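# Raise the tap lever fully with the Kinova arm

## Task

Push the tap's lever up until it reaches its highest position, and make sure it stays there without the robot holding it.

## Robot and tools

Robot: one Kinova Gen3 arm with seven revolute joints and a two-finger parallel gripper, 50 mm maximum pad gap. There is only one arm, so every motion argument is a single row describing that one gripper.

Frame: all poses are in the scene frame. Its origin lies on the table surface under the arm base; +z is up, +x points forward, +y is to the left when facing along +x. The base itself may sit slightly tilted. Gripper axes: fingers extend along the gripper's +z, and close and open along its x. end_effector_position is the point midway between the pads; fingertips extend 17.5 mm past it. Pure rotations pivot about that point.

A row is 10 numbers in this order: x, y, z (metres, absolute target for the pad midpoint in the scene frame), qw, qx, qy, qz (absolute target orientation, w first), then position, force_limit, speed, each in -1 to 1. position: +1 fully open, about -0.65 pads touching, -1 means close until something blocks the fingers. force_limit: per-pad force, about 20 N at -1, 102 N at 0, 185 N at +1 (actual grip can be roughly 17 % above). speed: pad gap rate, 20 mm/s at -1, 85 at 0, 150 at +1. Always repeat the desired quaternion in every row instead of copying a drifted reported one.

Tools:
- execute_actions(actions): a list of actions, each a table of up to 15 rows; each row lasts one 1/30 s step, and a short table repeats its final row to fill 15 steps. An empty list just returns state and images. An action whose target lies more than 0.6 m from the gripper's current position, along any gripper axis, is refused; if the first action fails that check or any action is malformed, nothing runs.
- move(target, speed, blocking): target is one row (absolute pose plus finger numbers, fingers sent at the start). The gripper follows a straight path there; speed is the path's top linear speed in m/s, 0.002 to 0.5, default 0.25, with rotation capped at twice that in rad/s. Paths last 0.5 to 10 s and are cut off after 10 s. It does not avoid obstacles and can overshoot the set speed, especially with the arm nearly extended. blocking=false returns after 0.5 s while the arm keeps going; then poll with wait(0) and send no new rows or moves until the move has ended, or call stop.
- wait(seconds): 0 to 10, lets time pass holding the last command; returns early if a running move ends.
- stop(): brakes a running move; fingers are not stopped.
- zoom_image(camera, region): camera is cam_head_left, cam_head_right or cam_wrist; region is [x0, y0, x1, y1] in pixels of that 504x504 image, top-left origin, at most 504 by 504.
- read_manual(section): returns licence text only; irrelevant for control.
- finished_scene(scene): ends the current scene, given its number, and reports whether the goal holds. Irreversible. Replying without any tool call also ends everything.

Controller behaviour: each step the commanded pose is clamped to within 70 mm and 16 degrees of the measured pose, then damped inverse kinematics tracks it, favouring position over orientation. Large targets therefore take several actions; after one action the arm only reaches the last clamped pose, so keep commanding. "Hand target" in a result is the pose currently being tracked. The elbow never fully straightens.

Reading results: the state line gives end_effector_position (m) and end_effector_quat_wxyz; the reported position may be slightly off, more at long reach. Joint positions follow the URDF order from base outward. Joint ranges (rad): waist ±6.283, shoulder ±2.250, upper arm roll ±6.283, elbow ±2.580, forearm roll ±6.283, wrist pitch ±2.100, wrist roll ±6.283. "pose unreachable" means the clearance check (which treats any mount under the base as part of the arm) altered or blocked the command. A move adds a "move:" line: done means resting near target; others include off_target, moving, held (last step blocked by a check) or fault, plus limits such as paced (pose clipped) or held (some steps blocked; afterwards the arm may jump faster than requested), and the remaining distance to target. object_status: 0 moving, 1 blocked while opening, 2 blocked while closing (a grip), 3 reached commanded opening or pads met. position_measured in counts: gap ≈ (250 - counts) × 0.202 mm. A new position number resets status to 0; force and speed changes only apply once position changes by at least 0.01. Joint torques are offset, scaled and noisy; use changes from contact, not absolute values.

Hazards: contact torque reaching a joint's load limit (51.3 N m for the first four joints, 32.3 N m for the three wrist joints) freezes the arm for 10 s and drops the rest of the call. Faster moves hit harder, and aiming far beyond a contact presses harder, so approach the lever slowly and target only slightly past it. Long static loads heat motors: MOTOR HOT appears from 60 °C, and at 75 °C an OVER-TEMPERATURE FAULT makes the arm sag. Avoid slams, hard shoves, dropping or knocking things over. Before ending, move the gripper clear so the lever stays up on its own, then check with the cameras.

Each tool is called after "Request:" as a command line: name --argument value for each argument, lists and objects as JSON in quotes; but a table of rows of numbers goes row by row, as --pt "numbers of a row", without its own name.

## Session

Request:
execute_actions --actions '[]'

Scene clock: 0.00 s.
end_effector_position=(+0.2475, -0.0731, +0.3659) position_measured=3 object_status=3 end_effector_quat_wxyz=(-0.302, +0.910, +0.278, -0.057)
Joint positions: [ 0.458  0.355  0.16   1.609 -0.32   1.759  1.279]
Joint velocities: [-0. -0. -0. -0. -0. -0.  0.]
Joint torques (N m, as the joint torque sensors report them, + toward a larger angle): no reading
Motor temperatures (°C, as the motors report them): [38 36 31 34 39 41 53]
Hand target: +0.247, -0.073, +0.366; -0.302, +0.910, +0.278, -0.057

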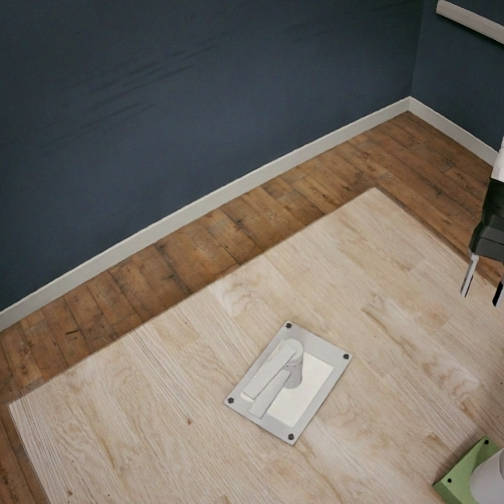

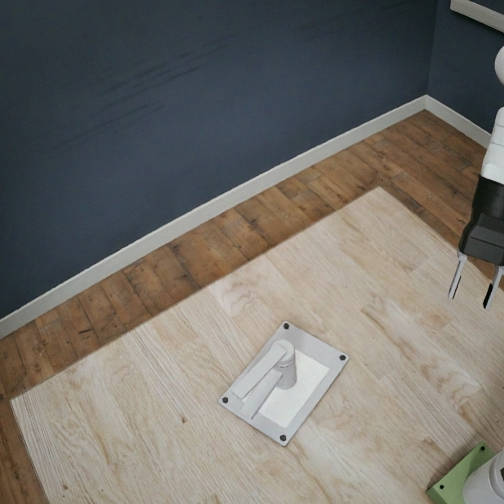

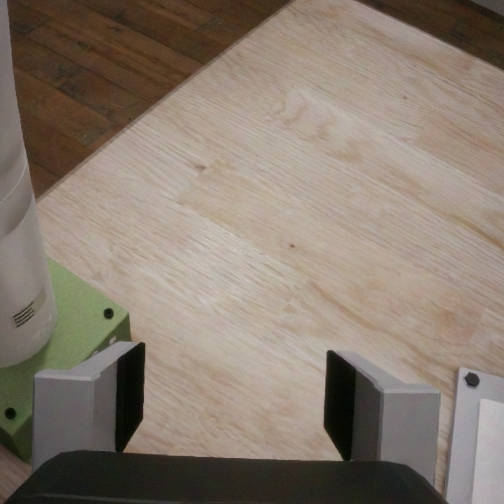

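Request:
zoom_image --camera "cam_head_left" --region '[210, 300, 370, 460]'

Region (210, 300, 370, 460) of cam_head_left's 504x504 image, scaled by 3.150, with more detail than that image has.

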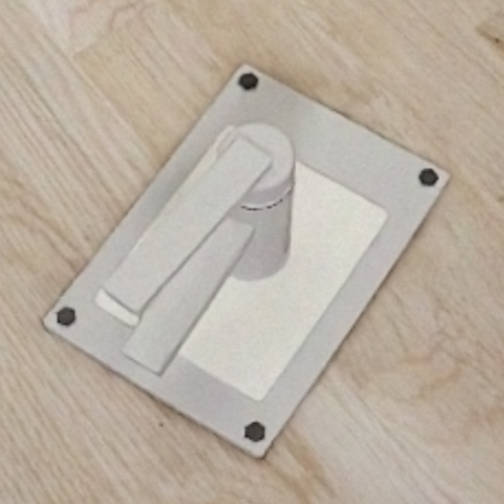

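Request:
move --target '[0.428,0.21,0.30,0,0.9936,0.1132,0,1,0,0]' --speed 0.3

Scene clock: 13.87 s.
end_effector_position=(+0.4264, +0.2095, +0.2997) position_measured=3 object_status=3 end_effector_quat_wxyz=(+0.001, +0.994, +0.113, -0.002)
Joint positions: [-0.44   0.408 -0.05   1.468  0.013  1.262 -0.24 ]
Joint velocities: [-0.003  0.003 -0.001 -0.001  0.001  0.001 -0.001]
Joint torques (N m, as the joint torque sensors report them, + toward a larger angle): [  0.89 -17.06   0.49  -8.66   0.22   0.31  -0.38]
Motor temperatures (°C, as the motors report them): [38 36 31 34 39 41 53]
Hand target: +0.426, +0.210, +0.300; +0.001, +0.994, +0.113, -0.002
Off the commanded pose: 0.002 m, 0 deg.
move: done

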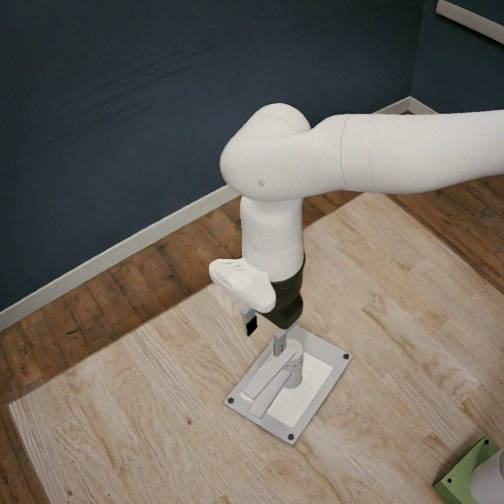

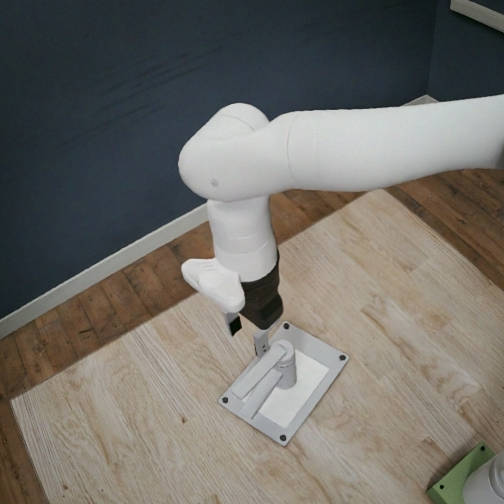

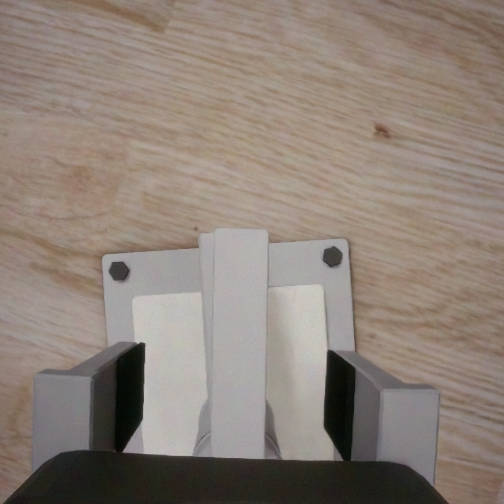

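Request:
zoom_image --camera "cam_wrist" --region '[120, 215, 370, 465]'

Region (120, 215, 370, 465) of cam_wrist's 504x504 image, scaled by 2.016.

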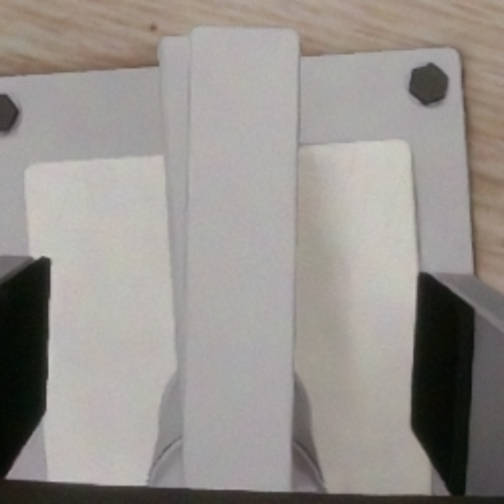

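Request:
move --target '[0.4185,0.2436,0.178,0,0.9914,0.1305,0,1,0,0]' --speed 0.2

Request:
zoom_image --camera "cam_wrist" --region '[120, 255, 370, 465]'

Request:
zoom_image --camera "cam_head_left" --region '[210, 300, 370, 460]'

Scene clock: 20.97 s.
end_effector_position=(+0.4187, +0.2435, +0.1782) position_measured=3 object_status=3 end_effector_quat_wxyz=(+0.000, +0.992, +0.130, +0.000)
Joint positions: [-0.502  0.556 -0.069  1.652  0.038  0.927 -0.297]
Joint velocities: [-0.001  0.004 -0.     0.     0.001 -0.002 -0.001]
Joint torques (N m, as the joint torque sensors report them, + toward a larger angle): [  0.47 -18.23   0.31  -7.43   0.35   0.03  -0.28]
Motor temperatures (°C, as the motors report them): [38 36 31 34 39 41 53]
Hand target: +0.419, +0.244, +0.178; +0.000, +0.992, +0.130, -0.000
Off the commanded pose: 0.000 m, 0 deg.
move: done

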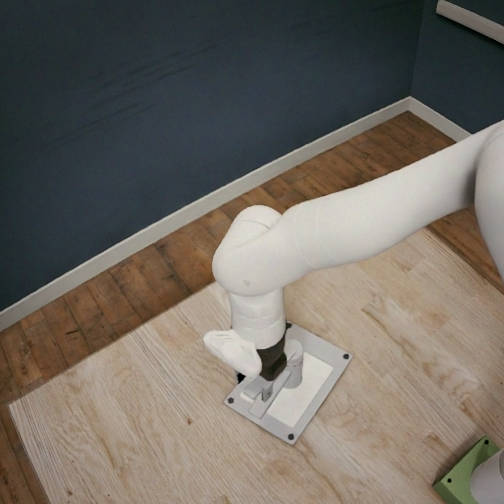

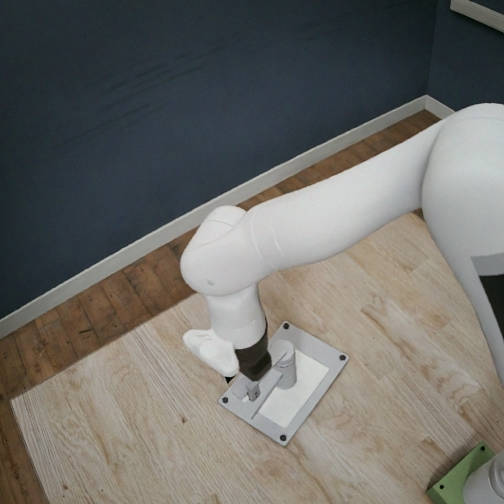

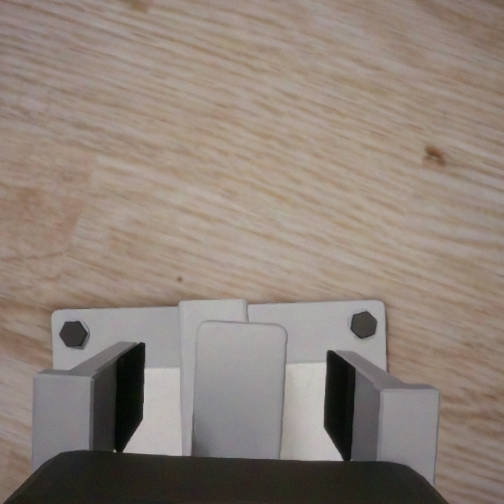

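Region (120, 255, 370, 465) of cam_wrist's 504x504 image, scaled by 2.016; it fills the top 423 rows of this view, and the rest is white.

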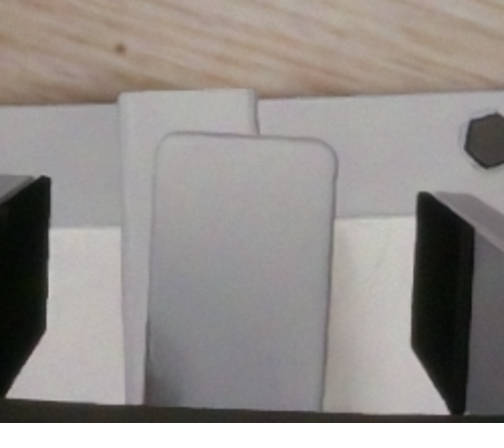

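Region (210, 300, 370, 460) of cam_head_left's 504x504 image, scaled by 3.150, with more detail than that image has.

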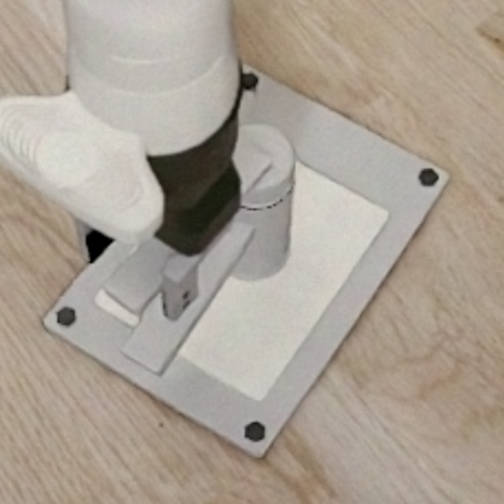

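Request:
move --target '[0.4200,0.2440,0.153,0,0.9914,0.1305,0,0.3,-0.6,0]' --speed 0.08

Request:
execute_actions --actions '[[[0.4200,0.2440,0.153,0,0.9914,0.1305,0,-1,-0.6,-0.5]]]'

Request:
zoom_image --camera "cam_wrist" --region '[120, 255, 370, 465]'

Scene clock: 27.03 s.
end_effector_position=(+0.4201, +0.2440, +0.1532) position_measured=107 object_status=3 end_effector_quat_wxyz=(-0.000, +0.991, +0.130, +0.000)
Joint positions: [-0.502  0.596 -0.068  1.676  0.042  0.862 -0.299]
Joint velocities: [-0.     0.003  0.     0.001  0.    -0.002 -0.001]
Joint torques (N m, as the joint torque sensors report them, + toward a larger angle): [  0.47 -18.76   0.64  -7.02   0.1    0.09  -0.19]
Motor temperatures (°C, as the motors report them): [38 36 31 34 39 41 53]
Hand target: +0.420, +0.244, +0.153; +0.000, +0.991, +0.130, +0.000
Off the commanded pose: 0.000 m, 0 deg.
move: done

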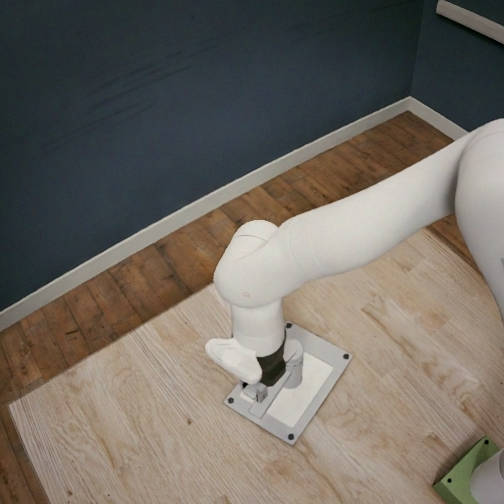

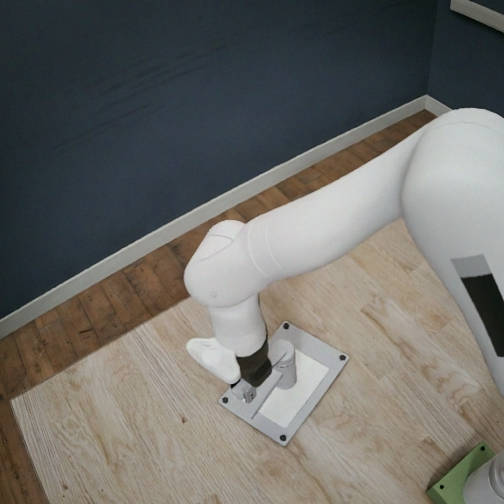

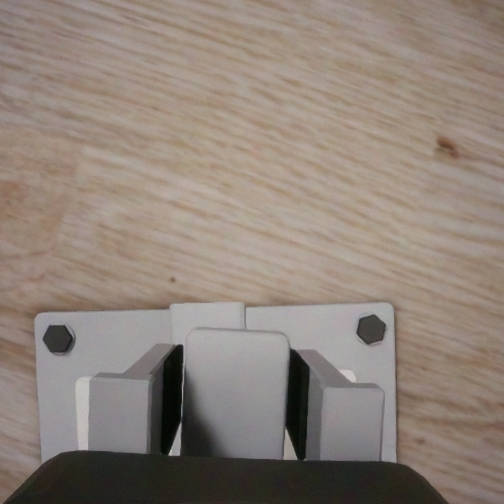

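Scene clock: 27.53 s.
end_effector_position=(+0.4201, +0.2440, +0.1531) position_measured=126 object_status=2 end_effector_quat_wxyz=(-0.000, +0.992, +0.130, -0.000)
Joint positions: [-0.502  0.597 -0.068  1.676  0.041  0.862 -0.3  ]
Joint velocities: [ 0.001  0.    -0.    -0.     0.     0.    -0.   ]
Joint torques (N m, as the joint torque sensors report them, + toward a larger angle): [  0.43 -18.51   0.43  -6.92   0.68   0.26   0.18]
Motor temperatures (°C, as the motors report them): [38 36 31 34 39 41 53]
Hand target: +0.420, +0.244, +0.153; +0.000, +0.991, +0.131, +0.000
Off the commanded pose: 0.000 m, 0 deg.

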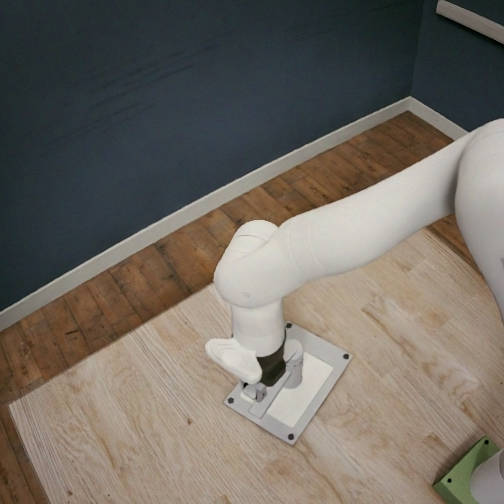

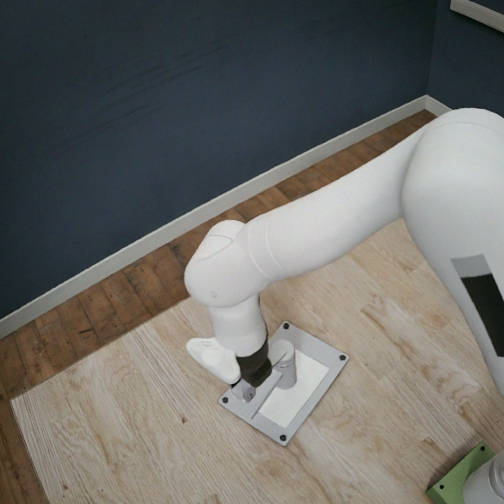

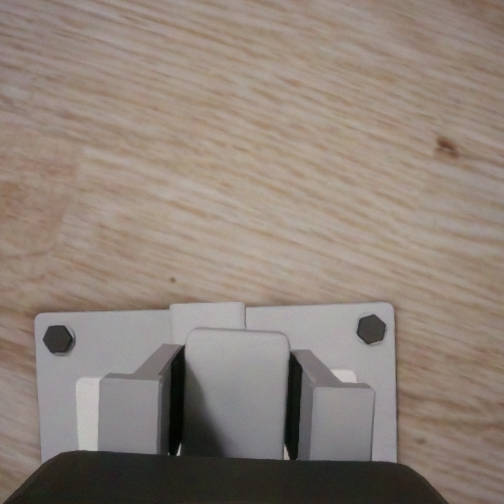

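Region (120, 255, 370, 465) of cam_wrist's 504x504 image, scaled by 2.016; it fills the top 423 rows of this view, and the rest is white.

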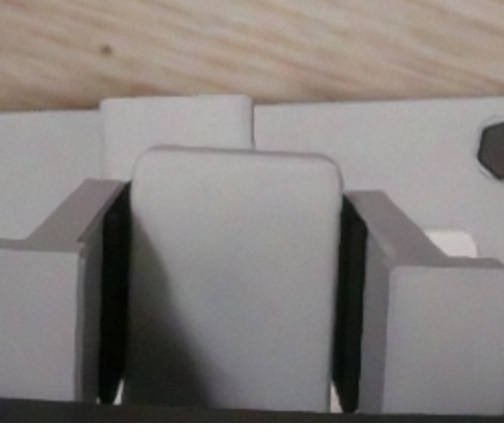

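Request:
move --target '[0.4207,0.2413,0.172,-0.0950,0.9868,0.1299,-0.0125,-1,-0.6,-0.5]' --speed 0.09

Scene clock: 33.60 s.
end_effector_position=(+0.4211, +0.2402, +0.1715) position_measured=126 object_status=2 end_effector_quat_wxyz=(-0.094, +0.987, +0.129, -0.013)
Joint positions: [-0.282  0.575 -0.191  1.697 -0.123  0.846 -0.075]
Joint velocities: [ 0.014 -0.001 -0.006  0.    -0.009  0.001  0.01 ]
Joint torques (N m, as the joint torque sensors report them, + toward a larger angle): [ -0.38 -18.92  -1.3   -7.39  -0.62   0.48   0.07]
Motor temperatures (°C, as the motors report them): [38 36 31 34 39 41 53]
Hand target: +0.421, +0.241, +0.172; -0.095, +0.987, +0.130, -0.012
Off the commanded pose: 0.001 m, 0 deg.
move: done

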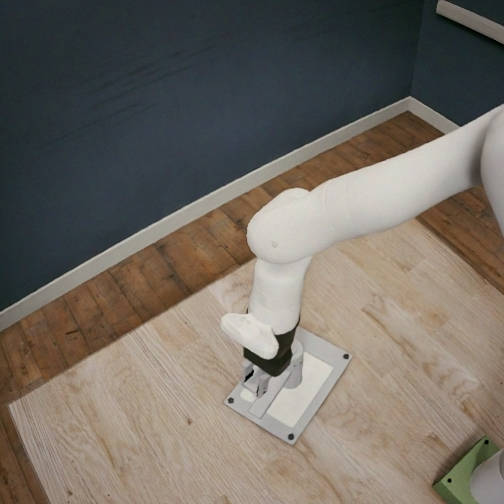

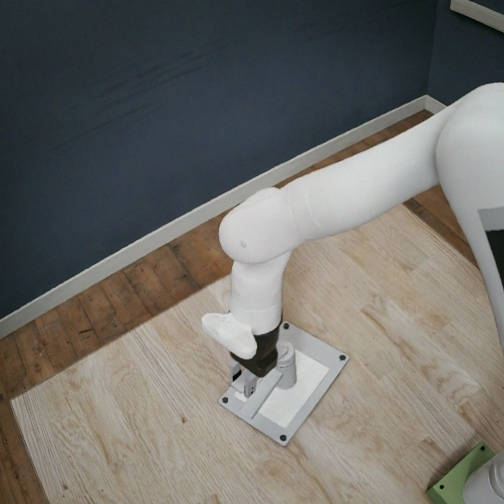

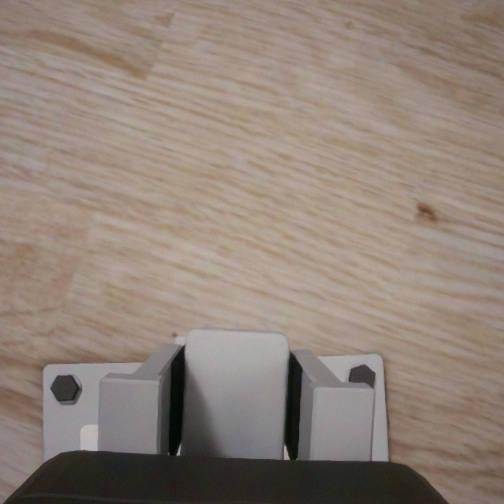

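Request:
move --target '[0.4227,0.2339,0.1881,-0.1806,0.9748,0.1283,-0.0238,-1,-0.6,-0.5]' --speed 0.09

Scene clock: 37.30 s.
end_effector_position=(+0.4229, +0.2335, +0.1879) position_measured=126 object_status=2 end_effector_quat_wxyz=(-0.180, +0.975, +0.128, -0.024)
Joint positions: [-0.077  0.59  -0.302  1.7   -0.272  0.869  0.134]
Joint velocities: [ 0.011  0.001 -0.005 -0.    -0.008  0.003  0.009]
Joint torques (N m, as the joint torque sensors report them, + toward a larger angle): [  0.44 -18.25  -1.8   -7.3   -1.02   0.42   0.04]
Motor temperatures (°C, as the motors report them): [38 36 31 34 39 41 53]
Hand target: +0.423, +0.234, +0.188; -0.181, +0.975, +0.129, -0.024
Off the commanded pose: 0.000 m, 0 deg.
move: done

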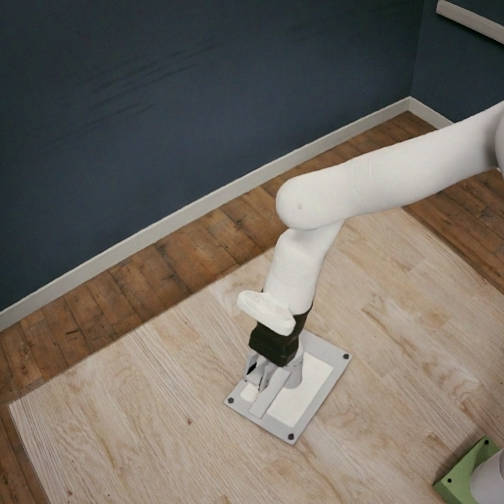

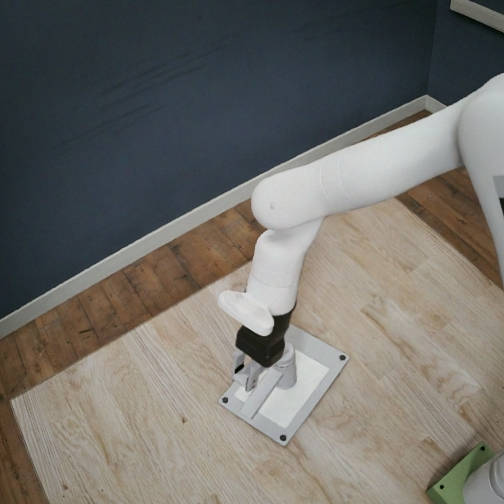

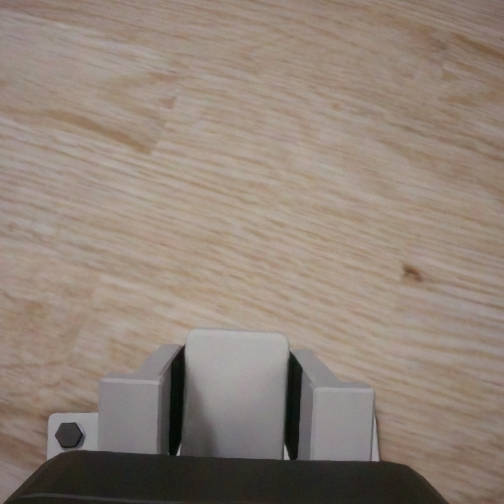

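Request:
move --target '[0.4242,0.2283,0.1972,-0.2314,0.9640,0.1269,-0.0305,-1,-0.6,-0.5]' --speed 0.06

Scene clock: 40.93 s.
end_effector_position=(+0.4230, +0.2301, +0.1940) position_measured=126 object_status=2 end_effector_quat_wxyz=(-0.231, +0.964, +0.128, -0.033)
Joint positions: [ 0.033  0.623 -0.363  1.694 -0.35   0.896  0.249]
Joint velocities: [ 0.009  0.005 -0.005 -0.002 -0.007  0.003  0.007]
Joint torques (N m, as the joint torque sensors report them, + toward a larger angle): [  3.74 -23.02  -2.07  -7.38  -0.98   2.58  -0.28]
Motor temperatures (°C, as the motors report them): [38 36 31 34 39 41 53]
Hand target: +0.424, +0.228, +0.197; -0.232, +0.964, +0.127, -0.030
Off the commanded pose: 0.004 m, 0 deg.
move: off_target

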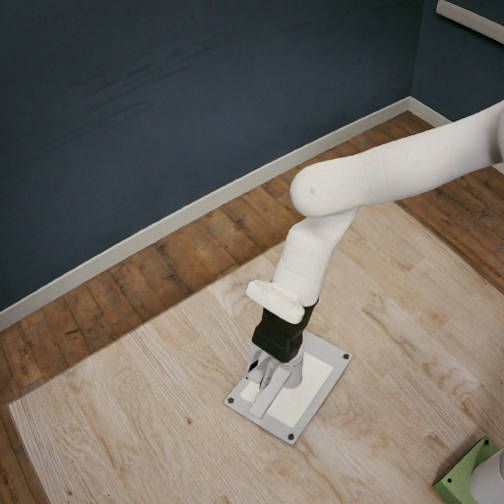

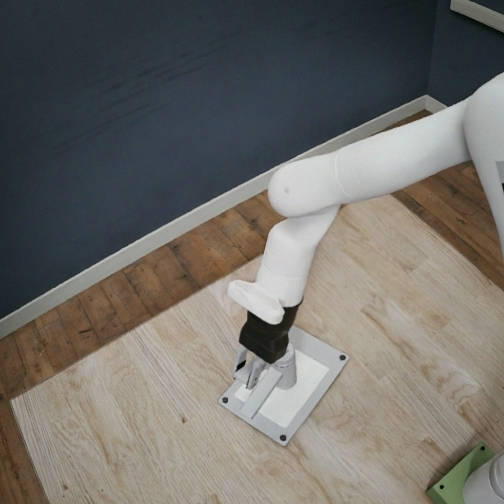

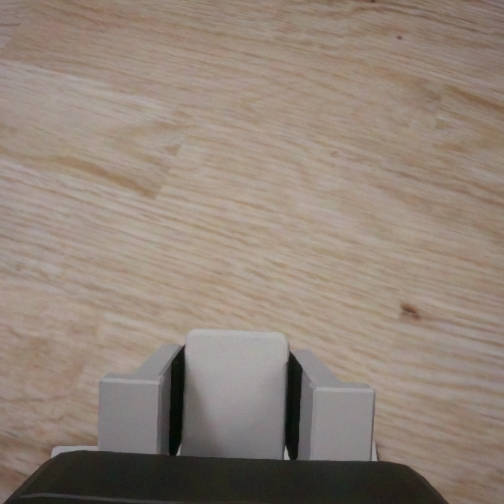

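The lever stopped at about 25° again. I'll release it and back off.

Request:
execute_actions --actions '[[[0.4233,0.2296,0.1948,-0.2314,0.964,0.1275,-0.032,-1,-0.6,-0.5],[0.4233,0.2296,0.1948,-0.2314,0.964,0.1275,-0.032,-1,-0.6,-0.5],[0.4233,0.2296,0.1948,-0.2314,0.964,0.1275,-0.032,-1,-0.6,-0.5],[0.4233,0.2296,0.1948,-0.2314,0.964,0.1275,-0.032,-1,-0.6,-0.5],[0.4233,0.2296,0.1948,-0.2314,0.964,0.1275,-0.032,-1,-0.6,-0.5],[0.4233,0.2296,0.1948,-0.2314,0.964,0.1275,-0.032,0.7,-0.6,0]]]'

Request:
move --target '[0.4292,0.2077,0.2394,-0.2314,0.964,0.1275,-0.032,0.7,-0.6,0]' --speed 0.15

Request:
wait --seconds 2

Request:
zoom_image --camera "cam_head_left" --region '[210, 300, 370, 460]'

Scene clock: 49.70 s.
end_effector_position=(+0.4233, +0.2296, +0.1948) position_measured=48 object_status=0 end_effector_quat_wxyz=(-0.231, +0.964, +0.128, -0.032)
Joint positions: [ 0.034  0.622 -0.362  1.695 -0.351  0.896  0.249]
Joint velocities: [-0.    -0.001  0.    -0.001 -0.     0.    -0.001]
Joint torques (N m, as the joint torque sensors report them, + toward a larger angle): [  0.32 -18.17  -2.24  -6.58  -0.95   0.57  -0.18]
Motor temperatures (°C, as the motors report them): [38 36 31 34 39 41 53]
Hand target: +0.423, +0.230, +0.195; -0.231, +0.964, +0.127, -0.032
Off the commanded pose: 0.000 m, 0 deg.

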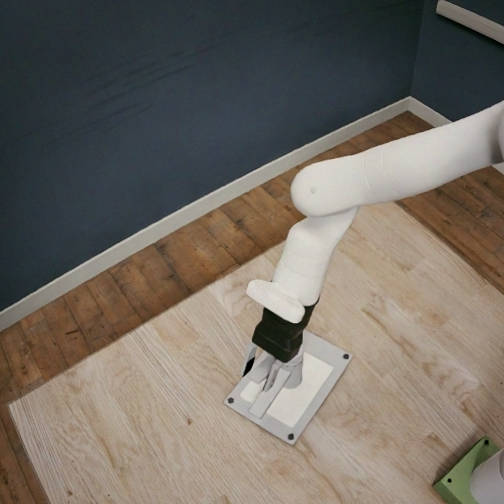

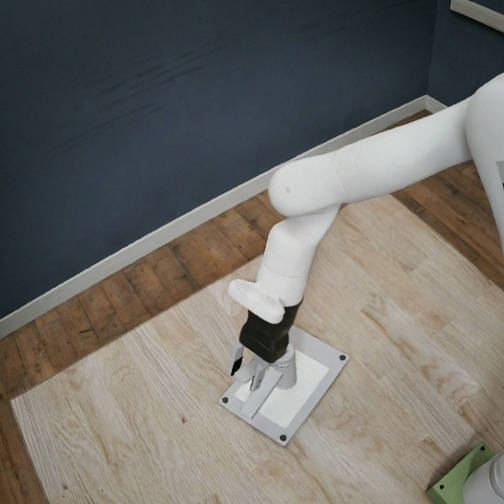

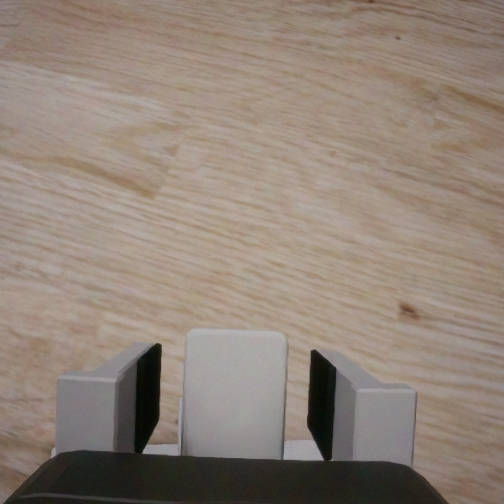

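Scene clock: 50.53 s.
end_effector_position=(+0.4291, +0.2078, +0.2393) position_measured=48 object_status=3 end_effector_quat_wxyz=(-0.231, +0.964, +0.128, -0.032)
Joint positions: [ 0.077  0.56  -0.354  1.629 -0.343  1.035  0.245]
Joint velocities: [ 0.002 -0.001  0.001 -0.001 -0.     0.002  0.   ]
Joint torques (N m, as the joint torque sensors report them, + toward a larger angle): [  0.73 -17.53  -1.9   -7.62  -0.97   0.62  -0.19]
Motor temperatures (°C, as the motors report them): [38 36 31 34 39 41 53]
Hand target: +0.429, +0.208, +0.239; -0.231, +0.964, +0.128, -0.032
Off the commanded pose: 0.000 m, 0 deg.
move: done

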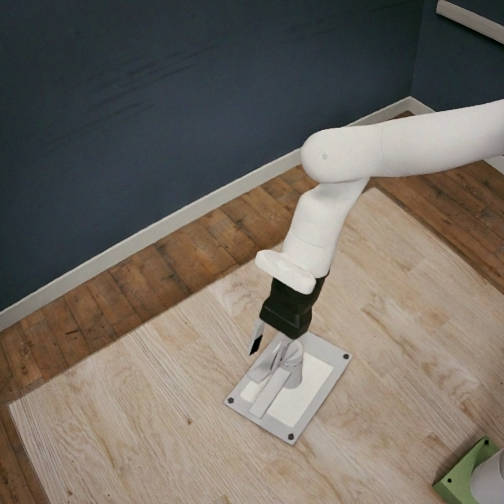

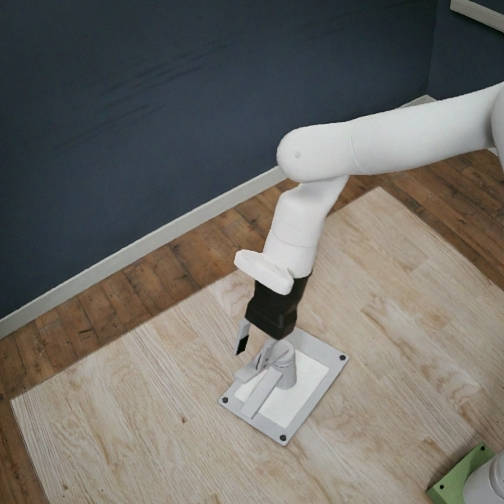

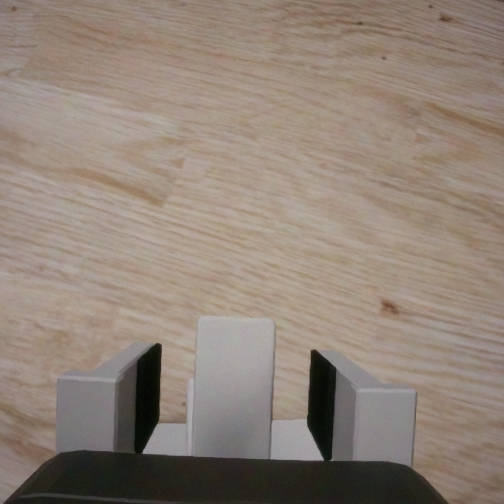

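Scene clock: 52.53 s.
end_effector_position=(+0.4291, +0.2077, +0.2394) position_measured=48 object_status=3 end_effector_quat_wxyz=(-0.231, +0.964, +0.128, -0.032)
Joint positions: [ 0.077  0.56  -0.354  1.629 -0.344  1.035  0.245]
Joint velocities: [ 0.    -0.001  0.     0.    -0.    -0.    -0.   ]
Joint torques (N m, as the joint torque sensors report them, + toward a larger angle): [  0.58 -17.52  -1.65  -7.42  -1.11   0.63  -0.36]
Motor temperatures (°C, as the motors report them): [38 37 31 34 39 41 53]
Hand target: +0.429, +0.208, +0.239; -0.231, +0.964, +0.128, -0.032
Off the commanded pose: 0.000 m, 0 deg.
wait: 2.00 s; at rest by 0.17 s

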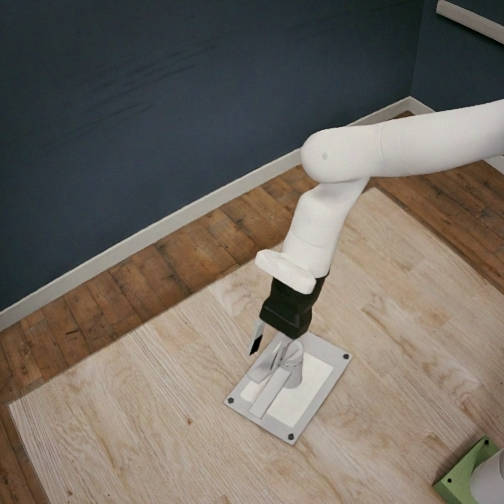

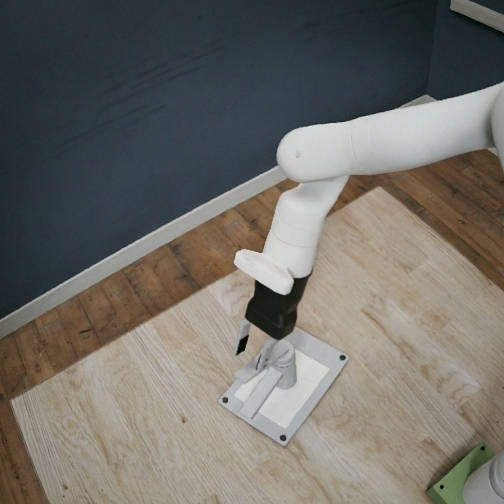

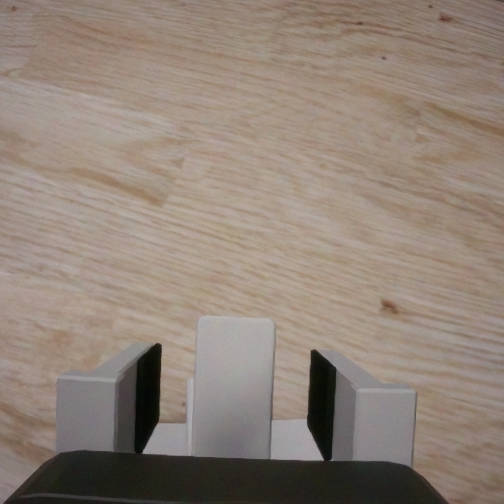

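Region (210, 300, 370, 460) of cam_head_left's 504x504 image, scaled by 3.150, with more detail than that image has.

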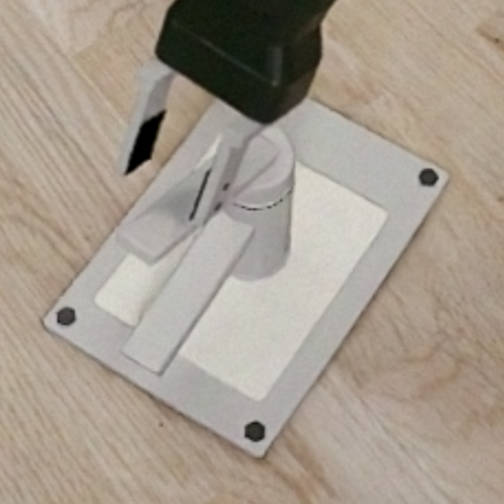

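Request:
finished_scene --scene 2

The scene is finished: the task was done.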